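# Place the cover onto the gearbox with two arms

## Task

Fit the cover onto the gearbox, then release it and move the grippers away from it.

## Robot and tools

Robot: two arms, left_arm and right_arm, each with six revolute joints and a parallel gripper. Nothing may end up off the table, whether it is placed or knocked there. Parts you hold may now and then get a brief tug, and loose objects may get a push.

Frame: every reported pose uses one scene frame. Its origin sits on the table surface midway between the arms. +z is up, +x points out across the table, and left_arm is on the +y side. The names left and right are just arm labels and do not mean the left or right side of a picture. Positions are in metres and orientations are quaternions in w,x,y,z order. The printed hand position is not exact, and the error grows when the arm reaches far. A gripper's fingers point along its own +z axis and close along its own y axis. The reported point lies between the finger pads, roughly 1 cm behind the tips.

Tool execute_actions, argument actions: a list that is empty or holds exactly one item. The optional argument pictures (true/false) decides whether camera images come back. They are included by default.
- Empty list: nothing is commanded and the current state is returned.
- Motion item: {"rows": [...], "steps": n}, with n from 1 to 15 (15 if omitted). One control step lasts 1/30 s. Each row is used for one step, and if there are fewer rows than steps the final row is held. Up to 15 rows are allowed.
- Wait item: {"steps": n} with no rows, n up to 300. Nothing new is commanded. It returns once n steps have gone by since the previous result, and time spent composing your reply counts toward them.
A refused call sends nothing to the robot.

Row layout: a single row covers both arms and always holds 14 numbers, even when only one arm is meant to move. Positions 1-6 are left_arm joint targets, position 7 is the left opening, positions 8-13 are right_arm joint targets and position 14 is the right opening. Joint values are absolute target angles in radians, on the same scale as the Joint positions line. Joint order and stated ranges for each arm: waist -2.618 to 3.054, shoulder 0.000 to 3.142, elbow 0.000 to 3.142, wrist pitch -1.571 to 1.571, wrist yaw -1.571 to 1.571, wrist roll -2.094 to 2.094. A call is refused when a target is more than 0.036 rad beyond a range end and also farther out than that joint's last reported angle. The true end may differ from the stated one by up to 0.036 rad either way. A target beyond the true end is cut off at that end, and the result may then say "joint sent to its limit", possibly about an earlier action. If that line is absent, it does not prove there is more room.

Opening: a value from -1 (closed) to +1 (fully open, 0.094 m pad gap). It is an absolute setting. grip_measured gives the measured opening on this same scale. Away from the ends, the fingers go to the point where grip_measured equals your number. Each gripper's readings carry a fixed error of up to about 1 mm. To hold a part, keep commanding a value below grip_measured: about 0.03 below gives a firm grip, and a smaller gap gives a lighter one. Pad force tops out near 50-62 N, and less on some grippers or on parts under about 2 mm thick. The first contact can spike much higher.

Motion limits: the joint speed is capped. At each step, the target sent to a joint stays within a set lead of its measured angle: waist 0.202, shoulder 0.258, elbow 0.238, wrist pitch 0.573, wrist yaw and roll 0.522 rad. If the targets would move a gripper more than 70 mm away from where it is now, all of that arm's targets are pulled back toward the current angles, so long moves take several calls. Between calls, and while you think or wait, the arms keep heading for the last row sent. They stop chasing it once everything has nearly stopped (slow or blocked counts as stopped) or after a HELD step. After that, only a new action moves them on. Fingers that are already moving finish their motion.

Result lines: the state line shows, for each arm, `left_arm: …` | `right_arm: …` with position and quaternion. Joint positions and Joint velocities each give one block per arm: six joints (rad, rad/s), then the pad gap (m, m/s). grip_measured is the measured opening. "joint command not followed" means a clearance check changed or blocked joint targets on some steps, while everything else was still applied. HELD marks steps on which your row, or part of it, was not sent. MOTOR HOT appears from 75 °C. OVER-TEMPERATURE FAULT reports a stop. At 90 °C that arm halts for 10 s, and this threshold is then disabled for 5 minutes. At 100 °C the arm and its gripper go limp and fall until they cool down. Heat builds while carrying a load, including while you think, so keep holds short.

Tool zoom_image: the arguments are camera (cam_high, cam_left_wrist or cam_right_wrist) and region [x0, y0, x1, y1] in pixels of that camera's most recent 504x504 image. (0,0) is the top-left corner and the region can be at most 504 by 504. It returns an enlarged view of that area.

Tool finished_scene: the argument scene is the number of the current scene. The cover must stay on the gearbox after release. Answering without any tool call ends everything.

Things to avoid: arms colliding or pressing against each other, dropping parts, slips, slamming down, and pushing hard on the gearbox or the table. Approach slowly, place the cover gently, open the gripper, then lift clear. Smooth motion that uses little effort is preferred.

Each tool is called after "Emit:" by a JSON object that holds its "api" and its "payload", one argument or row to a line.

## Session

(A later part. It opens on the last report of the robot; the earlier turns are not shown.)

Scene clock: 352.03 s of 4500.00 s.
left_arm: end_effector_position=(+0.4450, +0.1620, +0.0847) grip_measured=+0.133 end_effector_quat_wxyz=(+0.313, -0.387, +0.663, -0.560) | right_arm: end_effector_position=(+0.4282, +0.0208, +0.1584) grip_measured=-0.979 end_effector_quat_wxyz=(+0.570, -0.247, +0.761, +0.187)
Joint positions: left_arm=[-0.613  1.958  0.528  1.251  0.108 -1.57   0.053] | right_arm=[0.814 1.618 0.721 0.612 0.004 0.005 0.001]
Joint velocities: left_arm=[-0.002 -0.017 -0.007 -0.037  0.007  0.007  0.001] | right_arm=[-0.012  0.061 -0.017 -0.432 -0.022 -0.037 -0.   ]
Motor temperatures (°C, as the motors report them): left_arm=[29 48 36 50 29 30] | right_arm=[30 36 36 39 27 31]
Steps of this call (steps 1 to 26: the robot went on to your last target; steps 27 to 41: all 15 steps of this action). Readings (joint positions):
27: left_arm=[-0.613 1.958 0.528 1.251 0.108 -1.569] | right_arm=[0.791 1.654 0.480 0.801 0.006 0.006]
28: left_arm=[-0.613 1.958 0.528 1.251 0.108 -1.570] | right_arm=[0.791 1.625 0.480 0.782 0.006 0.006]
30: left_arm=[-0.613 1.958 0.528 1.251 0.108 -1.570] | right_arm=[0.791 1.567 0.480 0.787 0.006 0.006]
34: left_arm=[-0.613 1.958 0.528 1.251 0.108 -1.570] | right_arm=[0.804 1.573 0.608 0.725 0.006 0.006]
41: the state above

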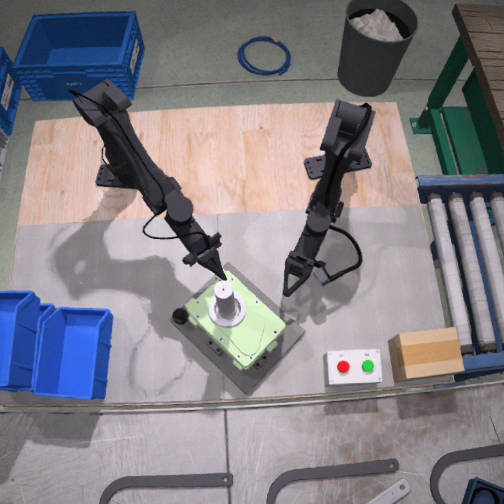

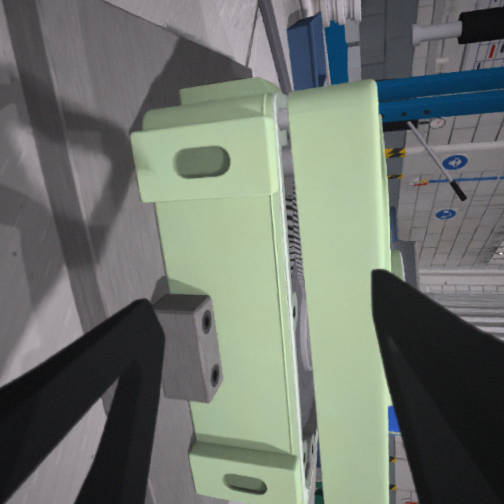

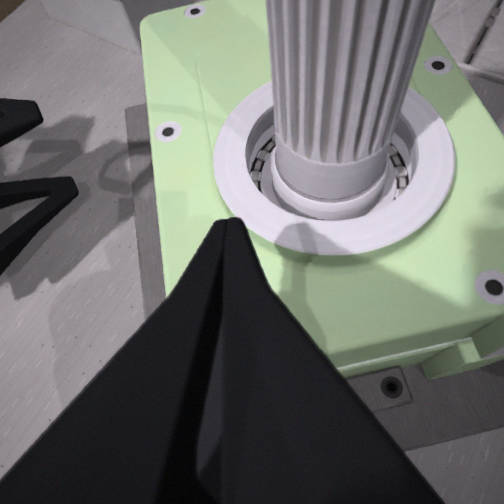

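Emit:
{"api": "execute_actions", "payload": {
  "actions": [
    {"rows":[[-0.62,1.95,0.55,1.25,0.1,-1.57,0.13,0.78,1.62,0.68,0.55,0,0,-1]],"steps":15}
  ]
}}

Scene clock: 353.03 s of 4500.00 s.
left_arm: end_effector_position=(+0.4450, +0.1620, +0.0847) grip_measured=+0.133 end_effector_quat_wxyz=(+0.313, -0.387, +0.663, -0.560) | right_arm: end_effector_position=(+0.4264, +0.0040, +0.1297) grip_measured=-0.979 end_effector_quat_wxyz=(+0.536, -0.245, +0.790, +0.169)
Joint positions: left_arm=[-0.613  1.958  0.528  1.251  0.108 -1.57   0.053] | right_arm=[0.785 1.625 0.693 0.555 0.002 0.005 0.001]
Joint velocities: left_arm=[ 0.007 -0.012 -0.017  0.022  0.051 -0.081  0.   ] | right_arm=[-0.002 -0.002  0.022 -0.051  0.066 -0.007 -0.001]
Motor temperatures (°C, as the motors report them): left_arm=[29 48 36 50 29 30] | right_arm=[30 36 36 39 27 31]
Steps of this call (steps 1 to 15: the robot went on to your last target; steps 16 to 30: all 15 steps of this action). Readings (joint positions):
16: left_arm=[-0.613 1.958 0.528 1.251 0.108 -1.570] | right_arm=[0.811 1.625 0.719 0.563 0.003 0.005]
17: left_arm=[-0.613 1.958 0.528 1.251 0.108 -1.570] | right_arm=[0.805 1.625 0.714 0.563 0.002 0.005]
19: left_arm=[-0.613 1.958 0.528 1.251 0.108 -1.570] | right_arm=[0.792 1.625 0.701 0.560 0.002 0.005]
23: left_arm=[-0.613 1.958 0.528 1.251 0.108 -1.570] | right_arm=[0.785 1.625 0.693 0.555 0.002 0.005]
30: the state above

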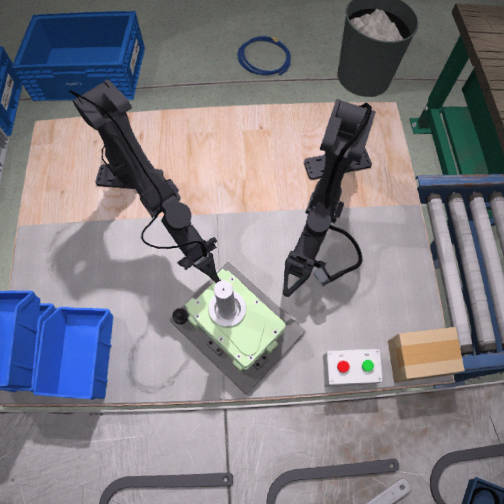

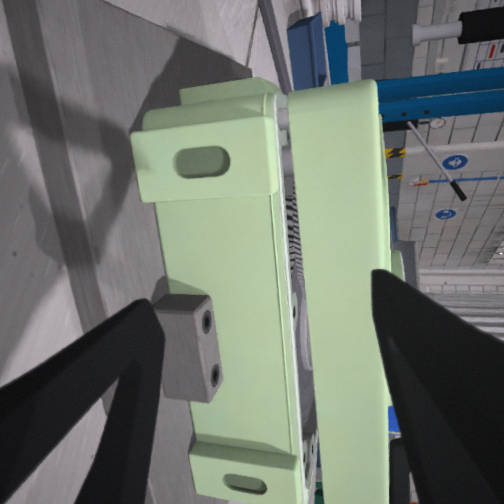

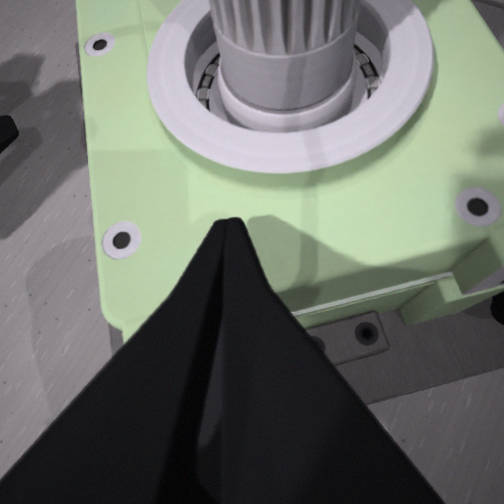

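Good spot. Press.

Emit:
{"api": "execute_actions", "payload": {
  "actions": [
    {"rows":[[-0.62,1.95,0.55,1.25,0.1,-1.57,0.13,0.78,1.65,0.68,0.55,0,0,-1],[-0.62,1.95,0.55,1.25,0.1,-1.57,0.13,0.78,1.66,0.68,0.55,0,0,-1],[-0.62,1.95,0.55,1.25,0.1,-1.57,0.13,0.78,1.675,0.68,0.55,0,0,-1]],"steps":15}
  ]
}}

Scene clock: 354.07 s of 4500.00 s.
left_arm: end_effector_position=(+0.4450, +0.1620, +0.0847) grip_measured=+0.133 end_effector_quat_wxyz=(+0.313, -0.387, +0.663, -0.560) | right_arm: end_effector_position=(+0.4289, +0.0057, +0.1270) grip_measured=-0.979 end_effector_quat_wxyz=(+0.539, -0.244, +0.788, +0.170)
Joint positions: left_arm=[-0.613  1.958  0.528  1.251  0.108 -1.57   0.053] | right_arm=[0.785 1.647 0.693 0.586 0.002 0.005 0.001]
Joint velocities: left_arm=[-0.022  0.012 -0.007  0.081  0.051 -0.007 -0.002] | right_arm=[ 0.007 -0.012  0.002 -0.022  0.022  0.007 -0.001]
Motor temperatures (°C, as the motors report them): left_arm=[29 48 36 50 29 30] | right_arm=[30 36 36 39 27 31]
Steps of this call (steps 1 to 15: the robot went on to your last target; step 16: nothing new was sent; steps 17 to 31: all 15 steps of this action). Readings (joint positions):
17: left_arm=[-0.613 1.958 0.528 1.251 0.108 -1.570] | right_arm=[0.785 1.627 0.693 0.555 0.002 0.005]
18: left_arm=[-0.613 1.958 0.528 1.251 0.108 -1.570] | right_arm=[0.785 1.631 0.693 0.555 0.002 0.005]
20: left_arm=[-0.613 1.958 0.528 1.251 0.108 -1.570] | right_arm=[0.785 1.641 0.693 0.571 0.002 0.005]
24: left_arm=[-0.613 1.958 0.528 1.251 0.108 -1.570] | right_arm=[0.785 1.646 0.693 0.583 0.002 0.005]
31: the state above

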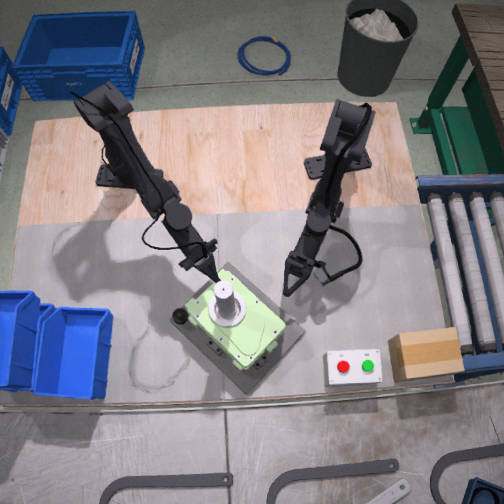

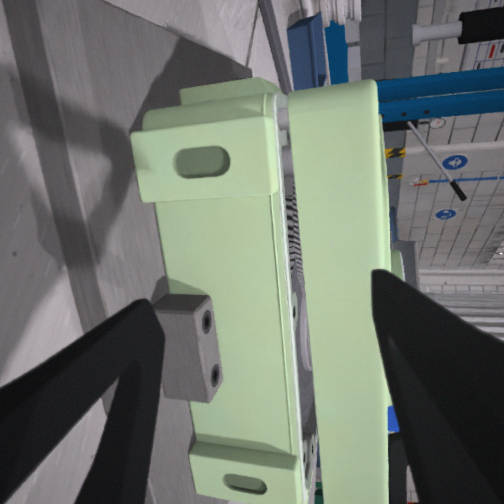

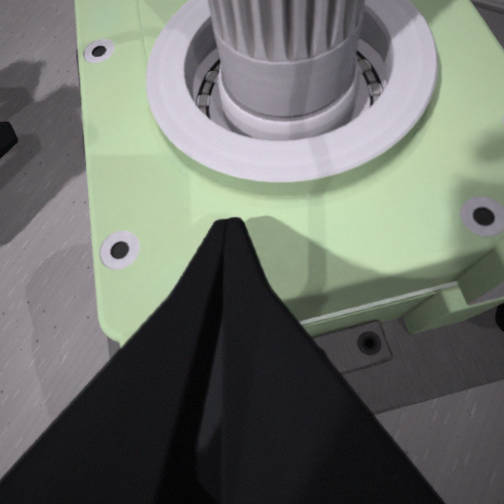

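More force via wrist target.

Emit:
{"api": "execute_actions", "payload": {
  "actions": [
    {"rows":[[-0.62,1.95,0.55,1.25,0.1,-1.57,0.13,0.78,1.7,0.66,0.45,0,0,-1],[-0.62,1.95,0.55,1.25,0.1,-1.57,0.13,0.78,1.71,0.66,0.38,0,0,-1],[-0.62,1.95,0.55,1.25,0.1,-1.57,0.13,0.78,1.72,0.65,0.3,0,0,-1]],"steps":15}
  ]
}}

Scene clock: 355.23 s of 4500.00 s.
left_arm: end_effector_position=(+0.4450, +0.1620, +0.0847) grip_measured=+0.133 end_effector_quat_wxyz=(+0.313, -0.387, +0.663, -0.560) | right_arm: end_effector_position=(+0.4284, +0.0053, +0.1239) grip_measured=-0.979 end_effector_quat_wxyz=(+0.535, -0.245, +0.791, +0.168)
Joint positions: left_arm=[-0.613  1.958  0.528  1.251  0.108 -1.57   0.053] | right_arm=[0.785 1.65  0.693 0.578 0.002 0.005 0.001]
Joint velocities: left_arm=[ 0.017  0.007 -0.007  0.051 -0.022 -0.066  0.001] | right_arm=[ 0.007 -0.002  0.007 -0.066 -0.007  0.022 -0.   ]
Motor temperatures (°C, as the motors report them): left_arm=[29 47 36 50 29 30] | right_arm=[30 36 36 38 27 31]
Steps of this call (steps 1 to 15: the robot went on to your last target; steps 16 to 20: nothing new was sent; steps 21 to 35: all 15 steps of this action). Readings (joint positions):
21: left_arm=[-0.613 1.958 0.528 1.251 0.108 -1.570] | right_arm=[0.785 1.649 0.693 0.583 0.002 0.005]
22: left_arm=[-0.613 1.958 0.528 1.251 0.108 -1.570] | right_arm=[0.785 1.650 0.693 0.580 0.002 0.005]
24: left_arm=[-0.613 1.958 0.528 1.251 0.108 -1.570] | right_arm=[0.785 1.650 0.693 0.578 0.002 0.005]
28: left_arm=[-0.613 1.958 0.528 1.251 0.108 -1.570] | right_arm=[0.785 1.650 0.693 0.578 0.002 0.005]
35: the state above

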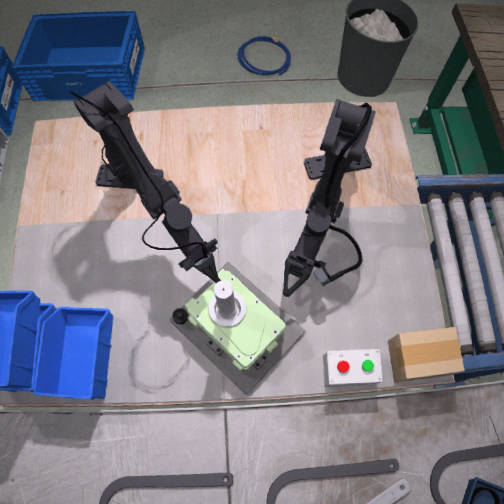

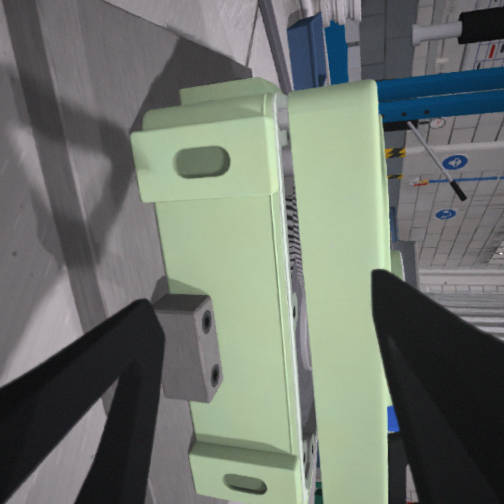

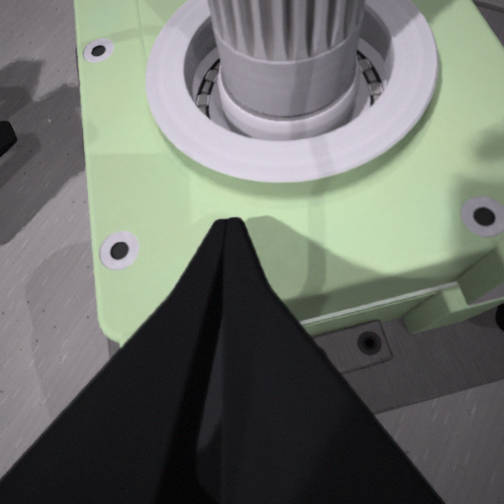

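Emit:
{"api": "execute_actions", "payload": {
  "actions": [
    {"rows":[[-0.62,2.0,0.62,1.23,0.1,-1.57,0.13,0.78,1.66,0.68,0.5,0,0,-1],[-0.62,2.04,0.67,1.22,0.1,-1.57,0.13,0.78,1.66,0.68,0.5,0,0,-1],[-0.62,2.08,0.72,1.2,0.1,-1.57,0.13,0.78,1.66,0.68,0.5,0,0,-1],[-0.62,2.12,0.76,1.19,0.1,-1.57,0.13,0.78,1.66,0.68,0.5,0,0,-1],[-0.62,2.16,0.8,1.18,0.1,-1.57,0.13,0.78,1.66,0.68,0.5,0,0,-1]],"steps":15}
  ]
}}

Emit:
{"api": "execute_actions", "payload": {
  "actions": [
    {"rows":[[-0.62,2.19,0.84,1.17,0.1,-1.57,0.13,0.78,1.66,0.68,0.5,0,0,-1],[-0.62,2.21,0.87,1.17,0.1,-1.57,0.13,0.78,1.66,0.68,0.5,0,0,-1],[-0.62,2.235,0.89,1.17,0.1,-1.57,0.13,0.78,1.66,0.68,0.5,0,0,-1]],"steps":15}
  ]
}}

Scene clock: 356.97 s of 4500.00 s.
left_arm: end_effector_position=(+0.4961, +0.1404, +0.0572) grip_measured=+0.133 end_effector_quat_wxyz=(+0.310, -0.394, +0.667, -0.551) | right_arm: end_effector_position=(+0.4289, +0.0057, +0.1261) grip_measured=-0.979 end_effector_quat_wxyz=(+0.539, -0.244, +0.788, +0.169)
Joint positions: left_arm=[-0.613  2.163  0.771  1.189  0.1   -1.571  0.053] | right_arm=[0.785 1.649 0.693 0.585 0.002 0.005 0.001]
Joint velocities: left_arm=[-0.012 -0.002 -0.012 -0.022 -0.007 -0.037 -0.   ] | right_arm=[-0.002 -0.012 -0.002  0.007 -0.022 -0.022 -0.001]
Motor temperatures (°C, as the motors report them): left_arm=[29 47 36 50 29 30] | right_arm=[30 36 36 38 27 31]
Steps of this call (steps 1 to 15: the robot went on to your last target; steps 16 to 37: nothing new was sent; steps 38 to 52: all 15 steps of this action). Readings (joint positions):
38: left_arm=[-0.613 1.963 0.537 1.248 0.108 -1.570] | right_arm=[0.785 1.649 0.693 0.584 0.002 0.005]
39: left_arm=[-0.613 1.980 0.562 1.245 0.108 -1.570] | right_arm=[0.785 1.649 0.693 0.585 0.002 0.005]
41: left_arm=[-0.613 2.043 0.653 1.236 0.108 -1.570] | right_arm=[0.785 1.649 0.693 0.585 0.002 0.005]
45: left_arm=[-0.612 2.148 0.771 1.220 0.101 -1.571] | right_arm=[0.785 1.649 0.693 0.585 0.002 0.005]
52: the state above

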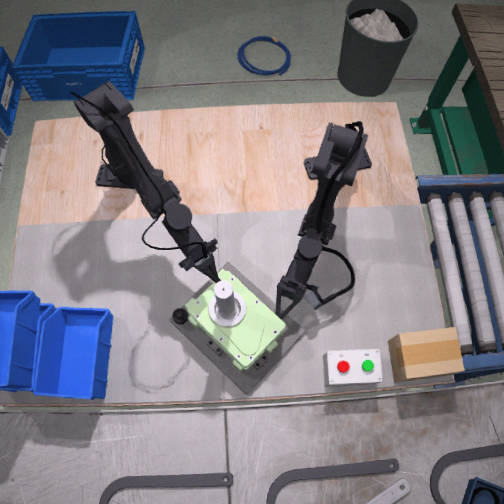

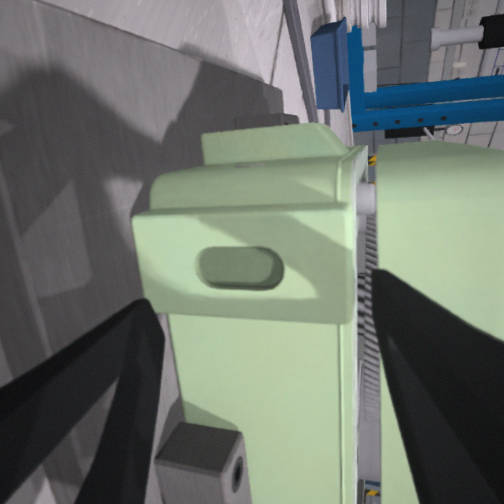

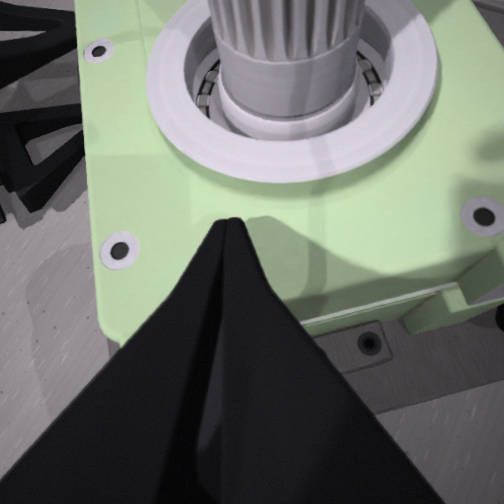

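Scene clock: 357.47 s of 4500.00 s.
left_arm: end_effector_position=(+0.5045, +0.1404, +0.0533) grip_measured=+0.132 end_effector_quat_wxyz=(+0.316, -0.395, +0.666, -0.549) | right_arm: end_effector_position=(+0.4289, +0.0057, +0.1261) grip_measured=-0.979 end_effector_quat_wxyz=(+0.539, -0.244, +0.788, +0.169)
Joint positions: left_arm=[-0.609  2.195  0.805  1.189  0.092 -1.565  0.053] | right_arm=[0.785 1.649 0.693 0.585 0.002 0.005 0.001]
Joint velocities: left_arm=[-0.007  0.002 -0.007 -0.007  0.007 -0.022 -0.   ] | right_arm=[-0.002 -0.012 -0.002 -0.022 -0.022  0.037 -0.   ]
Motor temperatures (°C, as the motors report them): left_arm=[29 47 36 50 29 30] | right_arm=[30 36 36 38 27 31]
Steps of this call (steps 1 to 15: all 15 steps of this action). Readings (joint positions):
1: left_arm=[-0.613 2.166 0.777 1.187 0.100 -1.571] | right_arm=[0.785 1.649 0.693 0.585 0.002 0.005]
2: left_arm=[-0.613 2.174 0.785 1.186 0.095 -1.572] | right_arm=[0.785 1.649 0.693 0.585 0.002 0.005]
4: left_arm=[-0.610 2.195 0.805 1.189 0.092 -1.568] | right_arm=[0.785 1.649 0.693 0.585 0.002 0.005]
8: left_arm=[-0.609 2.195 0.805 1.189 0.092 -1.565] | right_arm=[0.785 1.649 0.693 0.585 0.002 0.005]
15: the state above

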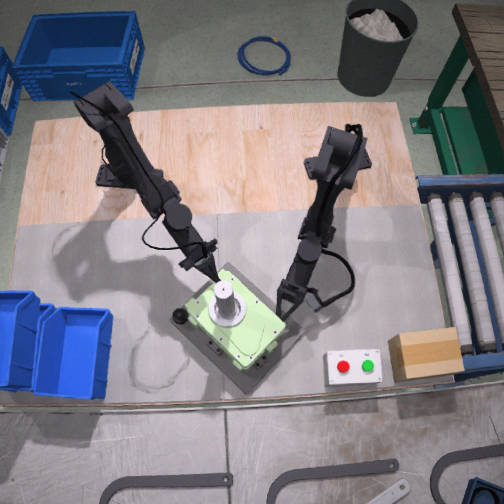

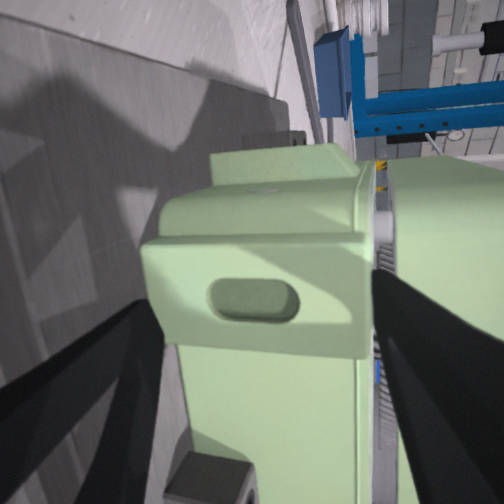

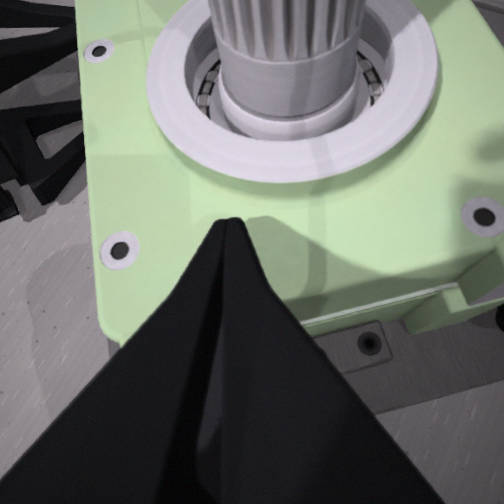

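Emit:
{"api": "execute_actions", "payload": {
  "actions": [
    {"rows":[[-0.62,2.235,0.87,1.17,0.1,-1.57,0.17,0.78,1.66,0.68,0.5,0,0,-1],[-0.62,2.235,0.87,1.17,0.1,-1.57,0.21,0.78,1.66,0.68,0.5,0,0,-1],[-0.62,2.235,0.87,1.17,0.1,-1.57,0.25,0.78,1.66,0.68,0.5,0,0,-1]],"steps":15}
  ]
}}

Scene clock: 358.47 s of 4500.00 s.
left_arm: end_effector_position=(+0.5052, +0.1407, +0.0554) grip_measured=+0.245 end_effector_quat_wxyz=(+0.316, -0.396, +0.662, -0.552) | right_arm: end_effector_position=(+0.4286, +0.0054, +0.1250) grip_measured=-0.979 end_effector_quat_wxyz=(+0.537, -0.245, +0.790, +0.169)
Joint positions: left_arm=[-0.609  2.195  0.805  1.197  0.091 -1.572  0.058] | right_arm=[0.785 1.649 0.693 0.58  0.002 0.005 0.001]
Joint velocities: left_arm=[-0.017  0.007 -0.017 -0.066 -0.007 -0.007 -0.001] | right_arm=[-0.002 -0.002  0.002  0.022  0.037  0.007  0.   ]
Motor temperatures (°C, as the motors report them): left_arm=[29 47 37 50 29 30] | right_arm=[30 36 36 38 27 31]
Steps of this call (steps 1 to 15: the robot went on to your last target; steps 16 to 30: all 15 steps of this action). Readings (joint positions):
16: left_arm=[-0.609 2.195 0.805 1.189 0.092 -1.565] | right_arm=[0.785 1.649 0.693 0.585 0.002 0.005]
17: left_arm=[-0.609 2.195 0.805 1.192 0.092 -1.565] | right_arm=[0.785 1.649 0.693 0.584 0.002 0.005]
19: left_arm=[-0.609 2.195 0.805 1.196 0.091 -1.570] | right_arm=[0.785 1.649 0.693 0.580 0.002 0.005]
23: left_arm=[-0.609 2.195 0.805 1.197 0.091 -1.572] | right_arm=[0.785 1.649 0.693 0.580 0.002 0.005]
30: the state above

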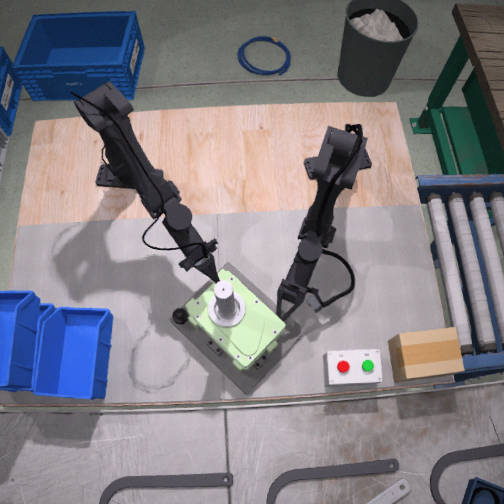

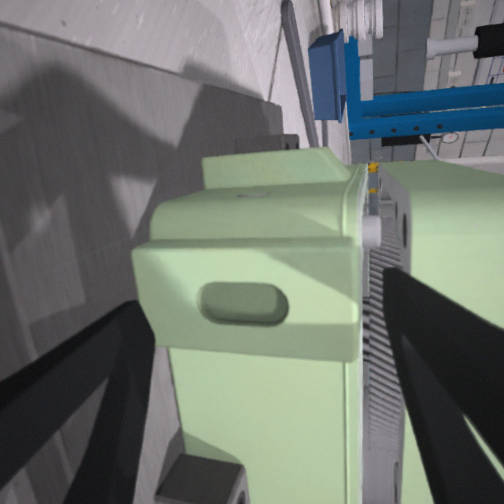

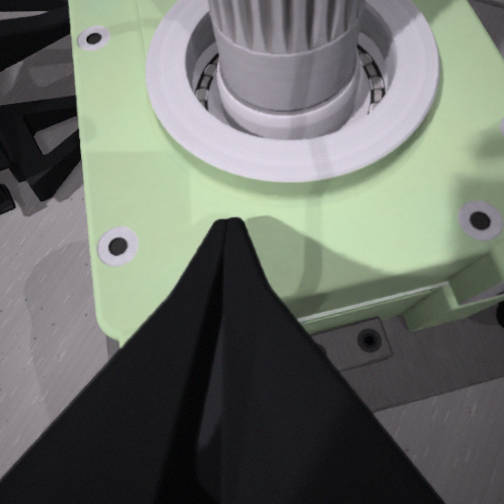

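Emit:
{"api": "execute_actions", "payload": {
  "actions": [
    {"rows":[[-0.62,2.2,0.8,1.17,0.1,-1.57,0.15,0.78,1.6,0.7,0.6,0,0,-1],[-0.62,2.2,0.8,1.17,0.1,-1.57,0.13,0.78,1.55,0.68,0.7,0,0,-1],[-0.62,2.16,0.75,1.19,0.1,-1.57,0.13,0.75,1.5,0.6,0.8,0,0,-1],[-0.62,2.12,0.72,1.19,0.1,-1.57,0.13,0.7,1.5,0.5,0.9,0,0,-1],[-0.62,2.08,0.67,1.2,0.1,-1.57,0.13,0.65,1.5,0.4,1.0,0,0,-1],[-0.62,2.04,0.62,1.22,0.1,-1.57,0.13,0.6,1.5,0.3,1.1,0,0,-1],[-0.62,2.0,0.56,1.25,0.1,-1.57,0.13,0.6,1.55,0.23,1.2,0,0.5,-1],[-0.62,1.98,0.52,1.25,0.1,-1.57,0.13,0.6,1.6,0.23,1.33,0,1.57,0.22]],"steps":15}
  ],
  "pictures": false
}}

Emit:
{"api": "execute_actions", "payload": {
  "actions": [
    {"rows":[[-0.62,1.98,0.52,1.3,0.1,-1.57,0.13,0.6,1.8,0.23,1.33,0,1.57,0.22]],"steps":15}
  ]
}}

Scene clock: 360.30 s of 4500.00 s.
left_arm: end_effector_position=(+0.4456, +0.1663, +0.0641) grip_measured=+0.133 end_effector_quat_wxyz=(+0.305, -0.404, +0.674, -0.538) | right_arm: end_effector_position=(+0.3960, -0.1055, +0.1104) grip_measured=+0.217 end_effector_quat_wxyz=(+0.515, +0.177, +0.744, +0.387)
Joint positions: left_arm=[-0.61   1.995  0.533  1.224  0.093 -1.572  0.053] | right_arm=[0.595 1.609 0.223 1.215 0.006 0.88  0.057]
Joint velocities: left_arm=[ 0.002  0.017  0.017  0.051 -0.022 -0.022  0.   ] | right_arm=[-0.012  0.007  0.007  0.725  0.007  2.879  0.   ]
Motor temperatures (°C, as the motors report them): left_arm=[29 46 37 50 29 30] | right_arm=[30 36 36 38 27 31]
Steps of this call (steps 1 to 15: the robot went on to your last target; steps 16 to 40: nothing new was sent; steps 41 to 55: all 15 steps of this action). Readings (joint positions):
41: left_arm=[-0.609 2.193 0.800 1.195 0.089 -1.572] | right_arm=[0.785 1.646 0.693 0.583 0.002 0.005]
42: left_arm=[-0.609 2.193 0.800 1.194 0.087 -1.572] | right_arm=[0.785 1.638 0.690 0.587 0.002 0.005]
44: left_arm=[-0.609 2.182 0.782 1.194 0.088 -1.572] | right_arm=[0.770 1.585 0.633 0.669 -0.005 0.005]
48: left_arm=[-0.610 2.058 0.618 1.204 0.092 -1.572] | right_arm=[0.620 1.521 0.361 1.004 -0.000 0.179]
55: the state above

Scene clock: 360.80 s of 4500.00 s.
left_arm: end_effector_position=(+0.4480, +0.1652, +0.0765) grip_measured=+0.133 end_effector_quat_wxyz=(+0.317, -0.394, +0.661, -0.555) | right_arm: end_effector_position=(+0.3960, -0.1053, +0.0639) grip_measured=+0.218 end_effector_quat_wxyz=(+0.339, +0.426, +0.672, +0.502)
Joint positions: left_arm=[-0.61   1.995  0.533  1.276  0.093 -1.572  0.053] | right_arm=[0.595 1.805 0.227 1.309 0.005 1.543 0.057]
Joint velocities: left_arm=[-0.002 -0.007  0.002 -0.022  0.051 -0.022  0.001] | right_arm=[-0.007  0.017 -0.002  0.037  0.037  0.183  0.   ]
Motor temperatures (°C, as the motors report them): left_arm=[29 46 37 50 29 30] | right_arm=[30 36 36 38 27 31]
Steps of this call (steps 1 to 15: all 15 steps of this action). Readings (joint positions):
1: left_arm=[-0.610 1.995 0.533 1.230 0.093 -1.572] | right_arm=[0.595 1.633 0.223 1.255 0.006 0.979]
2: left_arm=[-0.610 1.995 0.533 1.237 0.093 -1.572] | right_arm=[0.595 1.679 0.227 1.294 0.006 1.079]
4: left_arm=[-0.610 1.995 0.533 1.253 0.093 -1.572] | right_arm=[0.595 1.765 0.227 1.302 0.006 1.254]
8: left_arm=[-0.610 1.995 0.533 1.269 0.093 -1.572] | right_arm=[0.595 1.805 0.227 1.296 0.005 1.442]
15: the state above

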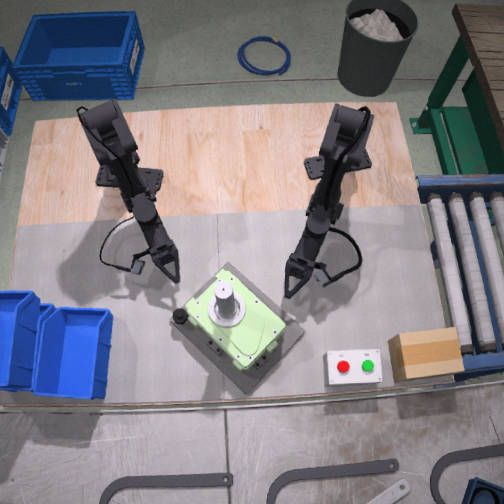

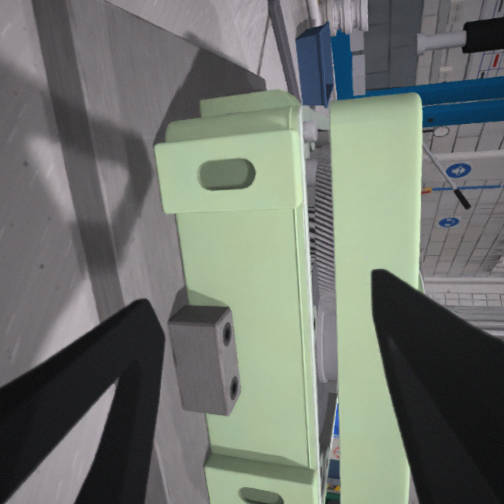

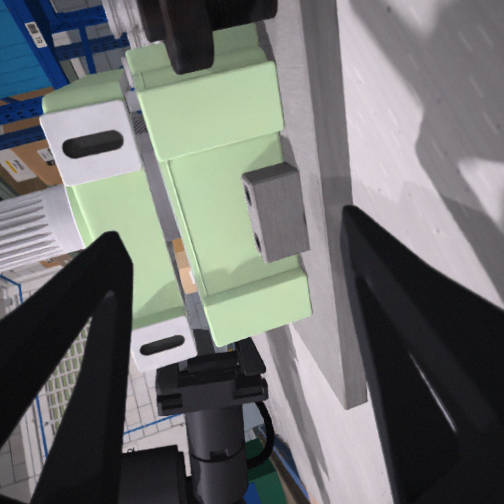

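Emit:
{"api": "execute_actions", "payload": {
  "actions": [
    {"rows":[[-0.62,1.7,0.5,1.1,0.175,0.05,1,0.6,1.8,0.23,1.33,0,1.57,0.22]],"steps":15}
  ],
  "pictures": false
}}

Emit:
{"api": "execute_actions", "payload": {
  "actions": [
    {"rows":[[-0.7,1.65,0.65,0.9,0.175,0.05,1,0.6,1.8,0.23,1.33,0,1.57,0.22],[-0.75,1.65,0.75,0.8,0.175,0.05,1,0.6,1.8,0.23,1.33,0,1.57,0.22],[-0.8,1.68,0.85,0.7,0.175,0.05,1,0.6,1.8,0.23,1.33,0,1.57,0.22],[-0.8,1.72,0.85,0.64,0.175,0.05,1,0.6,1.8,0.23,1.33,0,1.57,0.22]],"steps":15}
  ]
}}

Emit:
{"api": "execute_actions", "payload": {
  "actions": [
    {"rows":[[-0.805,1.76,0.9,0.64,0.175,0.05,1,0.6,1.8,0.23,1.33,0,1.57,0.22],[-0.805,1.8,0.94,0.64,0.175,0.05,1,0.6,1.8,0.23,1.33,0,1.57,0.22],[-0.805,1.84,0.98,0.64,0.175,0.05,1,0.6,1.8,0.23,1.33,0,1.57,0.22],[-0.805,1.88,1.02,0.64,0.175,0.05,1,0.6,1.8,0.23,1.33,0,1.57,0.22],[-0.805,1.92,1.06,0.64,0.175,0.05,1,0.6,1.8,0.23,1.33,0,1.57,0.22],[-0.805,1.95,1.1,0.64,0.175,0.05,1,0.6,1.8,0.23,1.33,0,1.57,0.22],[-0.805,1.98,1.13,0.64,0.175,0.05,1,0.6,1.8,0.23,1.33,0,1.57,0.22],[-0.805,2.01,1.13,0.64,0.175,0.05,1,0.6,1.8,0.23,1.33,0,1.57,0.22]],"steps":15}
  ]
}}

Scene clock: 362.73 s of 4500.00 s.
left_arm: end_effector_position=(+0.4295, +0.1588, +0.1558) grip_measured=+1.000 end_effector_quat_wxyz=(+0.627, +0.139, +0.720, -0.262) | right_arm: end_effector_position=(+0.3961, -0.1052, +0.0645) grip_measured=+0.218 end_effector_quat_wxyz=(+0.333, +0.434, +0.666, +0.507)
Joint positions: left_arm=[-0.611  1.696  0.502  1.117  0.165 -0.192  0.094] | right_arm=[0.595 1.805 0.227 1.312 0.005 1.569 0.057]
Joint velocities: left_arm=[-0.002 -0.017 -0.007 -0.125  0.066  1.546  0.   ] | right_arm=[-0.012  0.007 -0.007  0.066 -0.081 -0.037 -0.002]
Motor temperatures (°C, as the motors report them): left_arm=[29 46 37 50 29 30] | right_arm=[30 36 35 38 27 31]
Steps of this call (steps 1 to 30: the robot went on to your last target; steps 31 to 43: nothing new was sent; steps 44 to 58: all 15 steps of this action). Readings (joint positions):
44: left_arm=[-0.610 1.966 0.530 1.236 0.103 -1.495] | right_arm=[0.595 1.805 0.227 1.312 0.005 1.569]
45: left_arm=[-0.610 1.905 0.515 1.174 0.115 -1.398] | right_arm=[0.595 1.805 0.227 1.312 0.005 1.569]
47: left_arm=[-0.611 1.780 0.502 1.132 0.136 -1.203] | right_arm=[0.595 1.805 0.227 1.312 0.005 1.569]
51: left_arm=[-0.611 1.687 0.502 1.156 0.155 -0.809] | right_arm=[0.595 1.805 0.227 1.312 0.005 1.569]
58: the state above

Scene clock: 363.23 s of 4500.00 s.
left_arm: end_effector_position=(+0.4276, +0.0504, +0.1795) grip_measured=+1.000 end_effector_quat_wxyz=(+0.583, +0.301, +0.714, -0.246) | right_arm: end_effector_position=(+0.3961, -0.1052, +0.0645) grip_measured=+0.218 end_effector_quat_wxyz=(+0.333, +0.434, +0.666, +0.507)
Joint positions: left_arm=[-0.808  1.72   0.841  0.675  0.177  0.036  0.094] | right_arm=[0.595 1.805 0.227 1.312 0.005 1.569 0.057]
Joint velocities: left_arm=[-0.012  0.022  0.017 -0.212 -0.051  0.095  0.   ] | right_arm=[-0.012 -0.002 -0.012  0.066  0.007  0.022 -0.001]
Motor temperatures (°C, as the motors report them): left_arm=[29 46 37 50 29 30] | right_arm=[30 36 35 38 27 31]
Steps of this call (steps 1 to 15: all 15 steps of this action). Readings (joint positions):
1: left_arm=[-0.621 1.693 0.518 1.082 0.161 -0.145] | right_arm=[0.595 1.805 0.227 1.312 0.005 1.569]
2: left_arm=[-0.644 1.692 0.561 1.017 0.157 -0.111] | right_arm=[0.595 1.805 0.227 1.312 0.005 1.569]
4: left_arm=[-0.720 1.701 0.687 0.888 0.156 -0.060] | right_arm=[0.595 1.805 0.227 1.312 0.005 1.569]
8: left_arm=[-0.808 1.713 0.838 0.783 0.176 0.003] | right_arm=[0.595 1.805 0.227 1.312 0.005 1.569]
15: the state above

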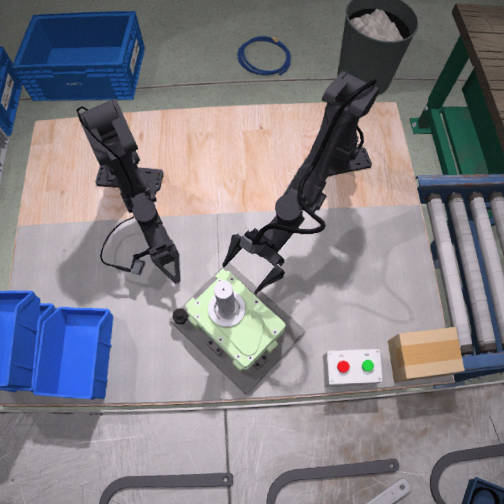

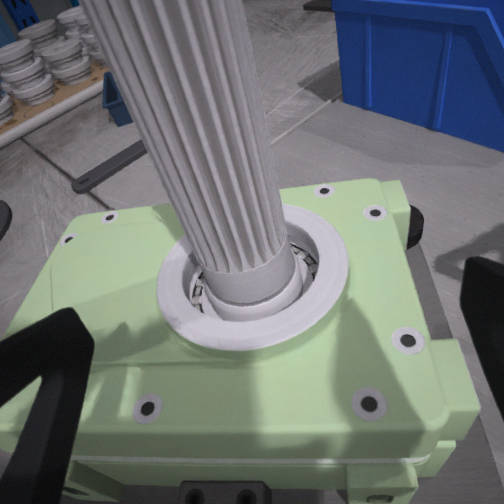

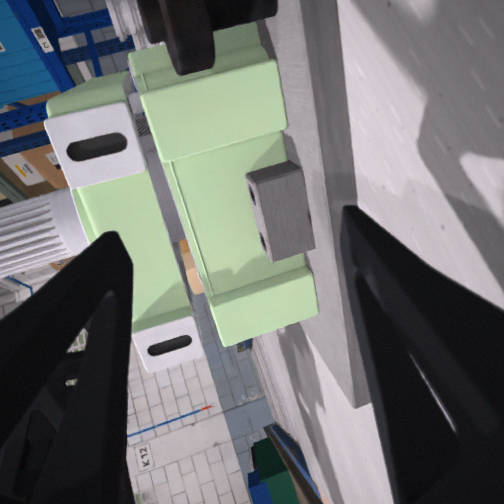

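Scene clock: 363.73 s of 4500.00 s.
left_arm: end_effector_position=(+0.4811, +0.0126, +0.1325) grip_measured=+1.000 end_effector_quat_wxyz=(+0.558, +0.308, +0.733, -0.238) | right_arm: end_effector_position=(+0.3961, -0.1052, +0.0645) grip_measured=+0.218 end_effector_quat_wxyz=(+0.333, +0.434, +0.666, +0.507)
Joint positions: left_arm=[-0.808  2.02   1.102  0.646  0.177  0.043  0.094] | right_arm=[0.595 1.805 0.227 1.312 0.005 1.569 0.057]
Joint velocities: left_arm=[-0.032  0.002 -0.007 -0.007  0.051  0.037  0.   ] | right_arm=[-0.046  0.002  0.007  0.081 -0.037  0.007 -0.   ]
Motor temperatures (°C, as the motors report them): left_arm=[29 46 37 50 29 30] | right_arm=[30 36 35 38 27 31]
Steps of this call (steps 1 to 15: all 15 steps of this action). Readings (joint positions):
1: left_arm=[-0.808 1.725 0.845 0.669 0.177 0.037] | right_arm=[0.595 1.805 0.227 1.312 0.005 1.569]
2: left_arm=[-0.808 1.739 0.860 0.664 0.177 0.039] | right_arm=[0.595 1.805 0.227 1.312 0.005 1.569]
4: left_arm=[-0.808 1.800 0.925 0.660 0.177 0.041] | right_arm=[0.595 1.805 0.227 1.312 0.005 1.569]
8: left_arm=[-0.808 1.954 1.078 0.659 0.177 0.042] | right_arm=[0.595 1.805 0.227 1.312 0.005 1.569]
15: the state above

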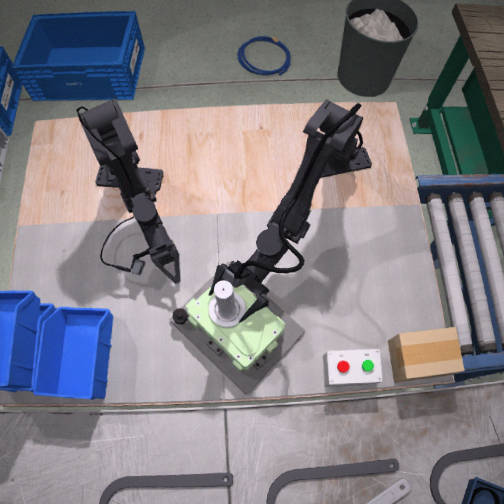

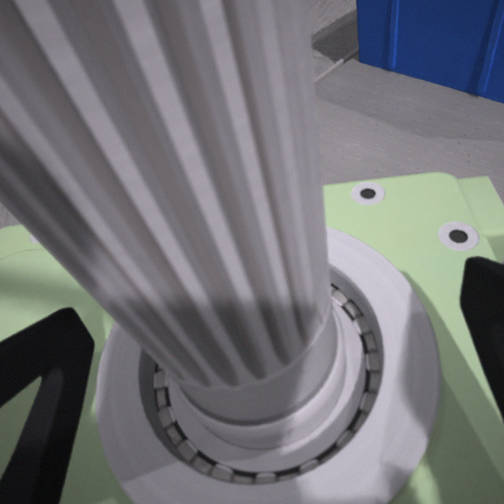

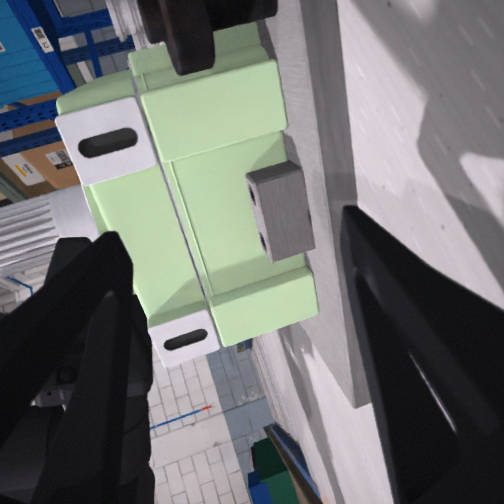

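It dropped nearly closed. Press gently further.

Emit:
{"api": "execute_actions", "payload": {
  "actions": [
    {"rows":[[-0.805,2.03,1.13,0.6,0.175,0.05,1,0.6,1.8,0.23,1.33,0,1.57,0.22],[-0.805,2.05,1.13,0.56,0.175,0.05,1,0.6,1.8,0.23,1.33,0,1.57,0.22],[-0.805,2.07,1.13,0.5,0.175,0.05,1,0.6,1.8,0.23,1.33,0,1.57,0.22]],"steps":15}
  ]
}}

Emit:
{"api": "zoom_image", "payload": {
  "camera": "cam_right_wrist",
  "region": [60,60,360,360]
}}

Scene clock: 364.70 s of 4500.00 s.
left_arm: end_effector_position=(+0.4823, +0.0121, +0.1220) grip_measured=+1.000 end_effector_quat_wxyz=(+0.546, +0.315, +0.741, -0.230) | right_arm: end_effector_position=(+0.3961, -0.1052, +0.0645) grip_measured=+0.218 end_effector_quat_wxyz=(+0.333, +0.434, +0.666, +0.507)
Joint positions: left_arm=[-0.808  2.036  1.118  0.612  0.174  0.058  0.094] | right_arm=[0.595 1.805 0.227 1.312 0.005 1.569 0.057]
Joint velocities: left_arm=[ 0.012 -0.022 -0.012 -0.022  0.007 -0.037  0.   ] | right_arm=[-0.017  0.012  0.002 -0.037 -0.007 -0.022 -0.001]
Motor temperatures (°C, as the motors report them): left_arm=[29 46 37 50 29 30] | right_arm=[30 36 35 38 27 31]
Steps of this call (steps 1 to 14: the robot went on to your last target; steps 15 to 29: all 15 steps of this action). Readings (joint positions):
15: left_arm=[-0.808 2.020 1.102 0.642 0.177 0.044] | right_arm=[0.595 1.805 0.227 1.312 0.005 1.569]
16: left_arm=[-0.808 2.021 1.102 0.635 0.177 0.044] | right_arm=[0.595 1.805 0.227 1.312 0.005 1.569]
18: left_arm=[-0.808 2.032 1.107 0.623 0.175 0.053] | right_arm=[0.595 1.805 0.227 1.312 0.005 1.569]
22: left_arm=[-0.808 2.036 1.117 0.614 0.174 0.058] | right_arm=[0.595 1.805 0.227 1.312 0.005 1.569]
29: the state above

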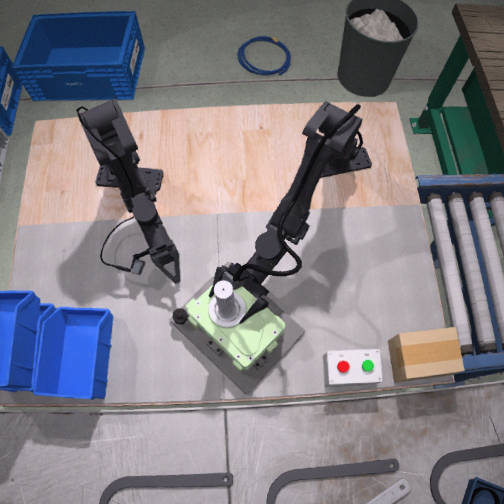

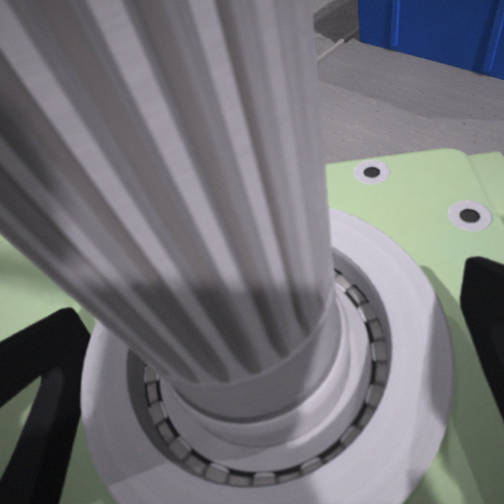

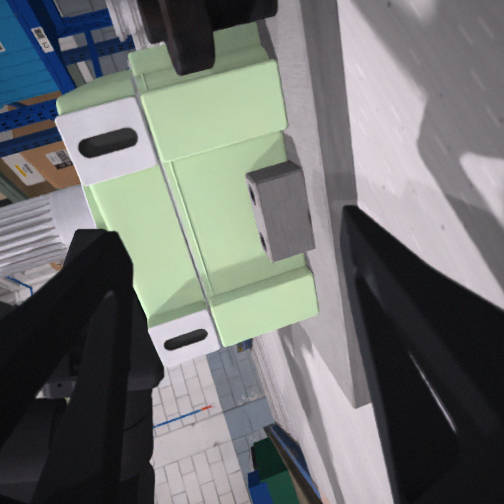

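Region (60, 60, 360, 360) of cam_right_wrist's 504x504 image, scaled by 1.680, with more detail than that image has.

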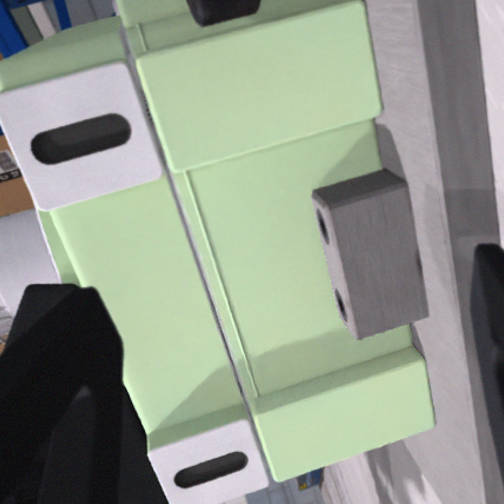

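Emit:
{"api": "execute_actions", "payload": {
  "actions": [
    {"rows":[[-0.805,1.98,1.13,0.64,0.175,0.05,1,0.6,1.8,0.23,1.33,0,1.57,0.22],[-0.805,1.93,1.08,0.64,0.175,0.05,1,0.6,1.8,0.23,1.33,0,1.57,0.22],[-0.805,1.88,1.02,0.64,0.175,0.05,1,0.6,1.8,0.23,1.33,0,1.57,0.22],[-0.805,1.83,0.96,0.64,0.175,0.05,1,0.6,1.8,0.23,1.33,0,1.57,0.22],[-0.805,1.77,0.9,0.64,0.175,0.05,1,0.6,1.8,0.23,1.33,0,1.57,0.22],[-0.805,1.7,0.83,0.7,0.175,0.05,1,0.6,1.8,0.23,1.33,0,1.57,0.22],[-0.8,1.66,0.75,0.8,0.175,0.05,1,0.6,1.8,0.23,1.33,0,1.57,0.22],[-0.75,1.66,0.65,0.9,0.175,0.05,1,0.6,1.8,0.23,1.33,0,1.57,0.22],[-0.62,1.7,0.5,1.1,0.1,-1.57,0.13,0.6,1.8,0.23,1.33,0,1.57,0.22]],"steps":15}
  ],
  "pictures": false
}}

Emit:
{"api": "execute_actions", "payload": {
  "actions": [
    {"rows":[[-0.62,1.8,0.52,1.3,0.1,-1.57,0.13,0.6,1.8,0.23,1.33,0,1.57,0.22]],"steps":12}
  ],
  "pictures": false
}}

Emit:
{"api": "execute_actions", "payload": {
  "actions": [
    {"rows":[[-0.62,2.0,0.52,1.3,0.1,-1.57,0.13,0.6,1.8,0.23,1.33,0,1.57,0.22]],"steps":15}
  ]
}}

Emit:
{"api": "zoom_image", "payload": {
  "camera": "cam_left_wrist",
  "region": [200,60,450,310]
}}

Scene clock: 367.37 s of 4500.00 s.
left_arm: end_effector_position=(+0.4321, +0.1689, +0.1225) grip_measured=+0.133 end_effector_quat_wxyz=(+0.531, -0.026, +0.777, -0.338) | right_arm: end_effector_position=(+0.3961, -0.1052, +0.0645) grip_measured=+0.218 end_effector_quat_wxyz=(+0.333, +0.434, +0.666, +0.507)
Joint positions: left_arm=[-0.609  1.704  0.507  0.986  0.111 -0.576  0.053] | right_arm=[0.595 1.805 0.227 1.312 0.005 1.569 0.057]
Joint velocities: left_arm=[ 0.022  0.291 -0.3    0.139 -0.168 -2.806 -0.002] | right_arm=[-0.017 -0.022 -0.002 -0.066  0.037  0.022  0.001]
Motor temperatures (°C, as the motors report them): left_arm=[29 46 37 49 29 30] | right_arm=[30 36 35 38 27 31]
Steps of this call (steps 1 to 15: the robot went on to your last target; steps 16 to 65: nothing new was sent; steps 66 to 80: all 15 steps of this action). Readings (joint positions):
66: left_arm=[-0.808 2.032 1.118 0.615 0.174 0.058] | right_arm=[0.595 1.805 0.227 1.312 0.005 1.569]
67: left_arm=[-0.808 2.022 1.112 0.614 0.174 0.058] | right_arm=[0.595 1.805 0.227 1.312 0.005 1.569]
69: left_arm=[-0.808 1.961 1.053 0.615 0.174 0.058] | right_arm=[0.595 1.805 0.227 1.312 0.005 1.569]
73: left_arm=[-0.803 1.726 0.808 0.697 0.177 0.058] | right_arm=[0.595 1.805 0.227 1.312 0.005 1.569]
80: the state above

Scene clock: 367.77 s of 4500.00 s.
left_arm: end_effector_position=(+0.4401, +0.1651, +0.1434) grip_measured=+0.133 end_effector_quat_wxyz=(+0.373, -0.328, +0.645, -0.581) | right_arm: end_effector_position=(+0.3961, -0.1052, +0.0645) grip_measured=+0.218 end_effector_quat_wxyz=(+0.333, +0.434, +0.666, +0.507)
Joint positions: left_arm=[-0.611  1.805  0.503  1.255  0.108 -1.466  0.053] | right_arm=[0.595 1.805 0.227 1.312 0.005 1.569 0.057]
Joint velocities: left_arm=[-0.002  0.012 -0.002  0.168 -0.007 -0.711  0.   ] | right_arm=[-0.017 -0.012 -0.002 -0.007  0.066  0.037 -0.   ]
Motor temperatures (°C, as the motors report them): left_arm=[29 46 37 49 29 30] | right_arm=[30 36 35 38 27 31]
Steps of this call (steps 1 to 12: all 12 steps of this action). Readings (joint positions):
1: left_arm=[-0.610 1.726 0.502 1.019 0.109 -0.676] | right_arm=[0.595 1.805 0.227 1.312 0.005 1.569]
2: left_arm=[-0.611 1.756 0.503 1.073 0.109 -0.775] | right_arm=[0.595 1.805 0.227 1.312 0.005 1.569]
4: left_arm=[-0.611 1.794 0.503 1.141 0.108 -0.975] | right_arm=[0.595 1.805 0.227 1.312 0.005 1.569]
8: left_arm=[-0.611 1.805 0.503 1.214 0.108 -1.316] | right_arm=[0.595 1.805 0.227 1.312 0.005 1.569]
12: the state above

Scene clock: 368.27 s of 4500.00 s.
left_arm: end_effector_position=(+0.4401, +0.1651, +0.0585) grip_measured=+0.133 end_effector_quat_wxyz=(+0.303, -0.396, +0.676, -0.542) | right_arm: end_effector_position=(+0.3961, -0.1052, +0.0645) grip_measured=+0.218 end_effector_quat_wxyz=(+0.333, +0.434, +0.666, +0.507)
Joint positions: left_arm=[-0.611  2.022  0.515  1.276  0.108 -1.566  0.053] | right_arm=[0.595 1.805 0.227 1.312 0.005 1.569 0.057]
Joint velocities: left_arm=[-0.007 -0.002  0.002  0.066  0.037 -0.037 -0.   ] | right_arm=[-0.002 -0.012  0.012 -0.037 -0.037  0.007 -0.   ]
Motor temperatures (°C, as the motors report them): left_arm=[29 46 37 50 29 30] | right_arm=[30 36 35 39 27 31]
Steps of this call (steps 1 to 15: all 15 steps of this action). Readings (joint positions):
1: left_arm=[-0.611 1.827 0.504 1.279 0.108 -1.487] | right_arm=[0.595 1.805 0.227 1.312 0.005 1.569]
2: left_arm=[-0.611 1.869 0.511 1.311 0.108 -1.502] | right_arm=[0.595 1.805 0.227 1.312 0.005 1.569]
4: left_arm=[-0.611 1.956 0.515 1.313 0.108 -1.526] | right_arm=[0.595 1.805 0.227 1.312 0.005 1.569]
8: left_arm=[-0.611 2.022 0.515 1.267 0.108 -1.553] | right_arm=[0.595 1.805 0.227 1.312 0.005 1.569]
15: the state above

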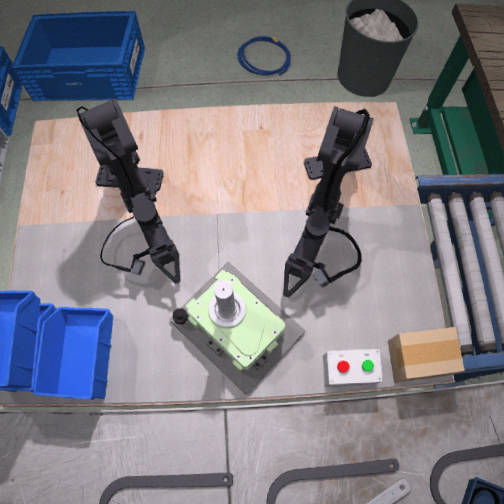

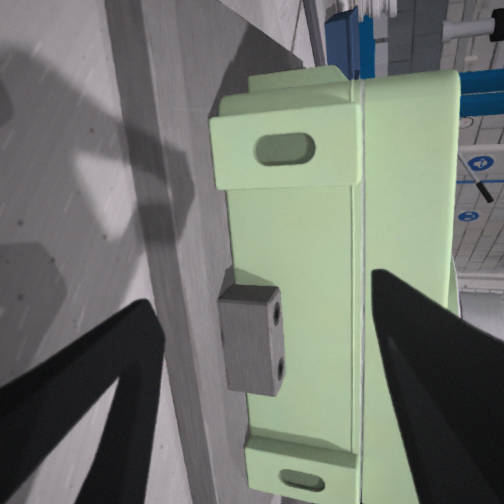

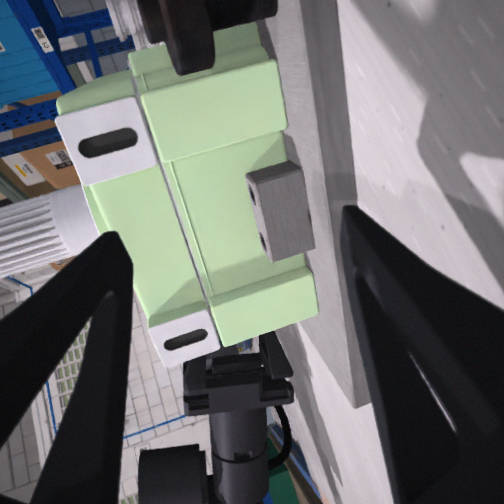

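Region (200, 60, 450, 310) of cam_left_wrist's 504x504 image, scaled by 2.016, with more detail than that image has.

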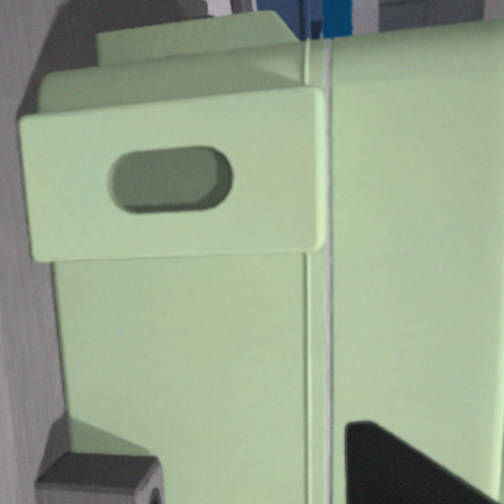

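Emit:
{"api": "zoom_image", "payload": {
  "camera": "cam_right_wrist",
  "region": [110,70,210,200]
}}

Region (110, 70, 210, 200) of cam_right_wrist's 504x504 image, scaled by 3.877, with more detail than that image has; it fills the left 388 columns of this view, and the rest is white.

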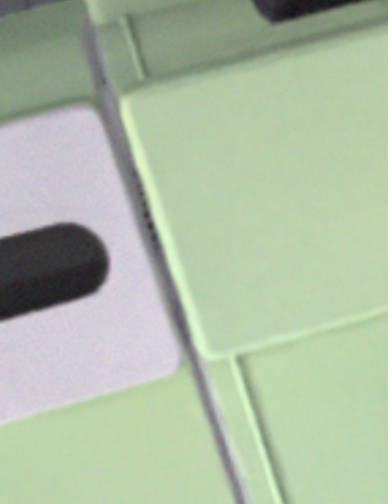

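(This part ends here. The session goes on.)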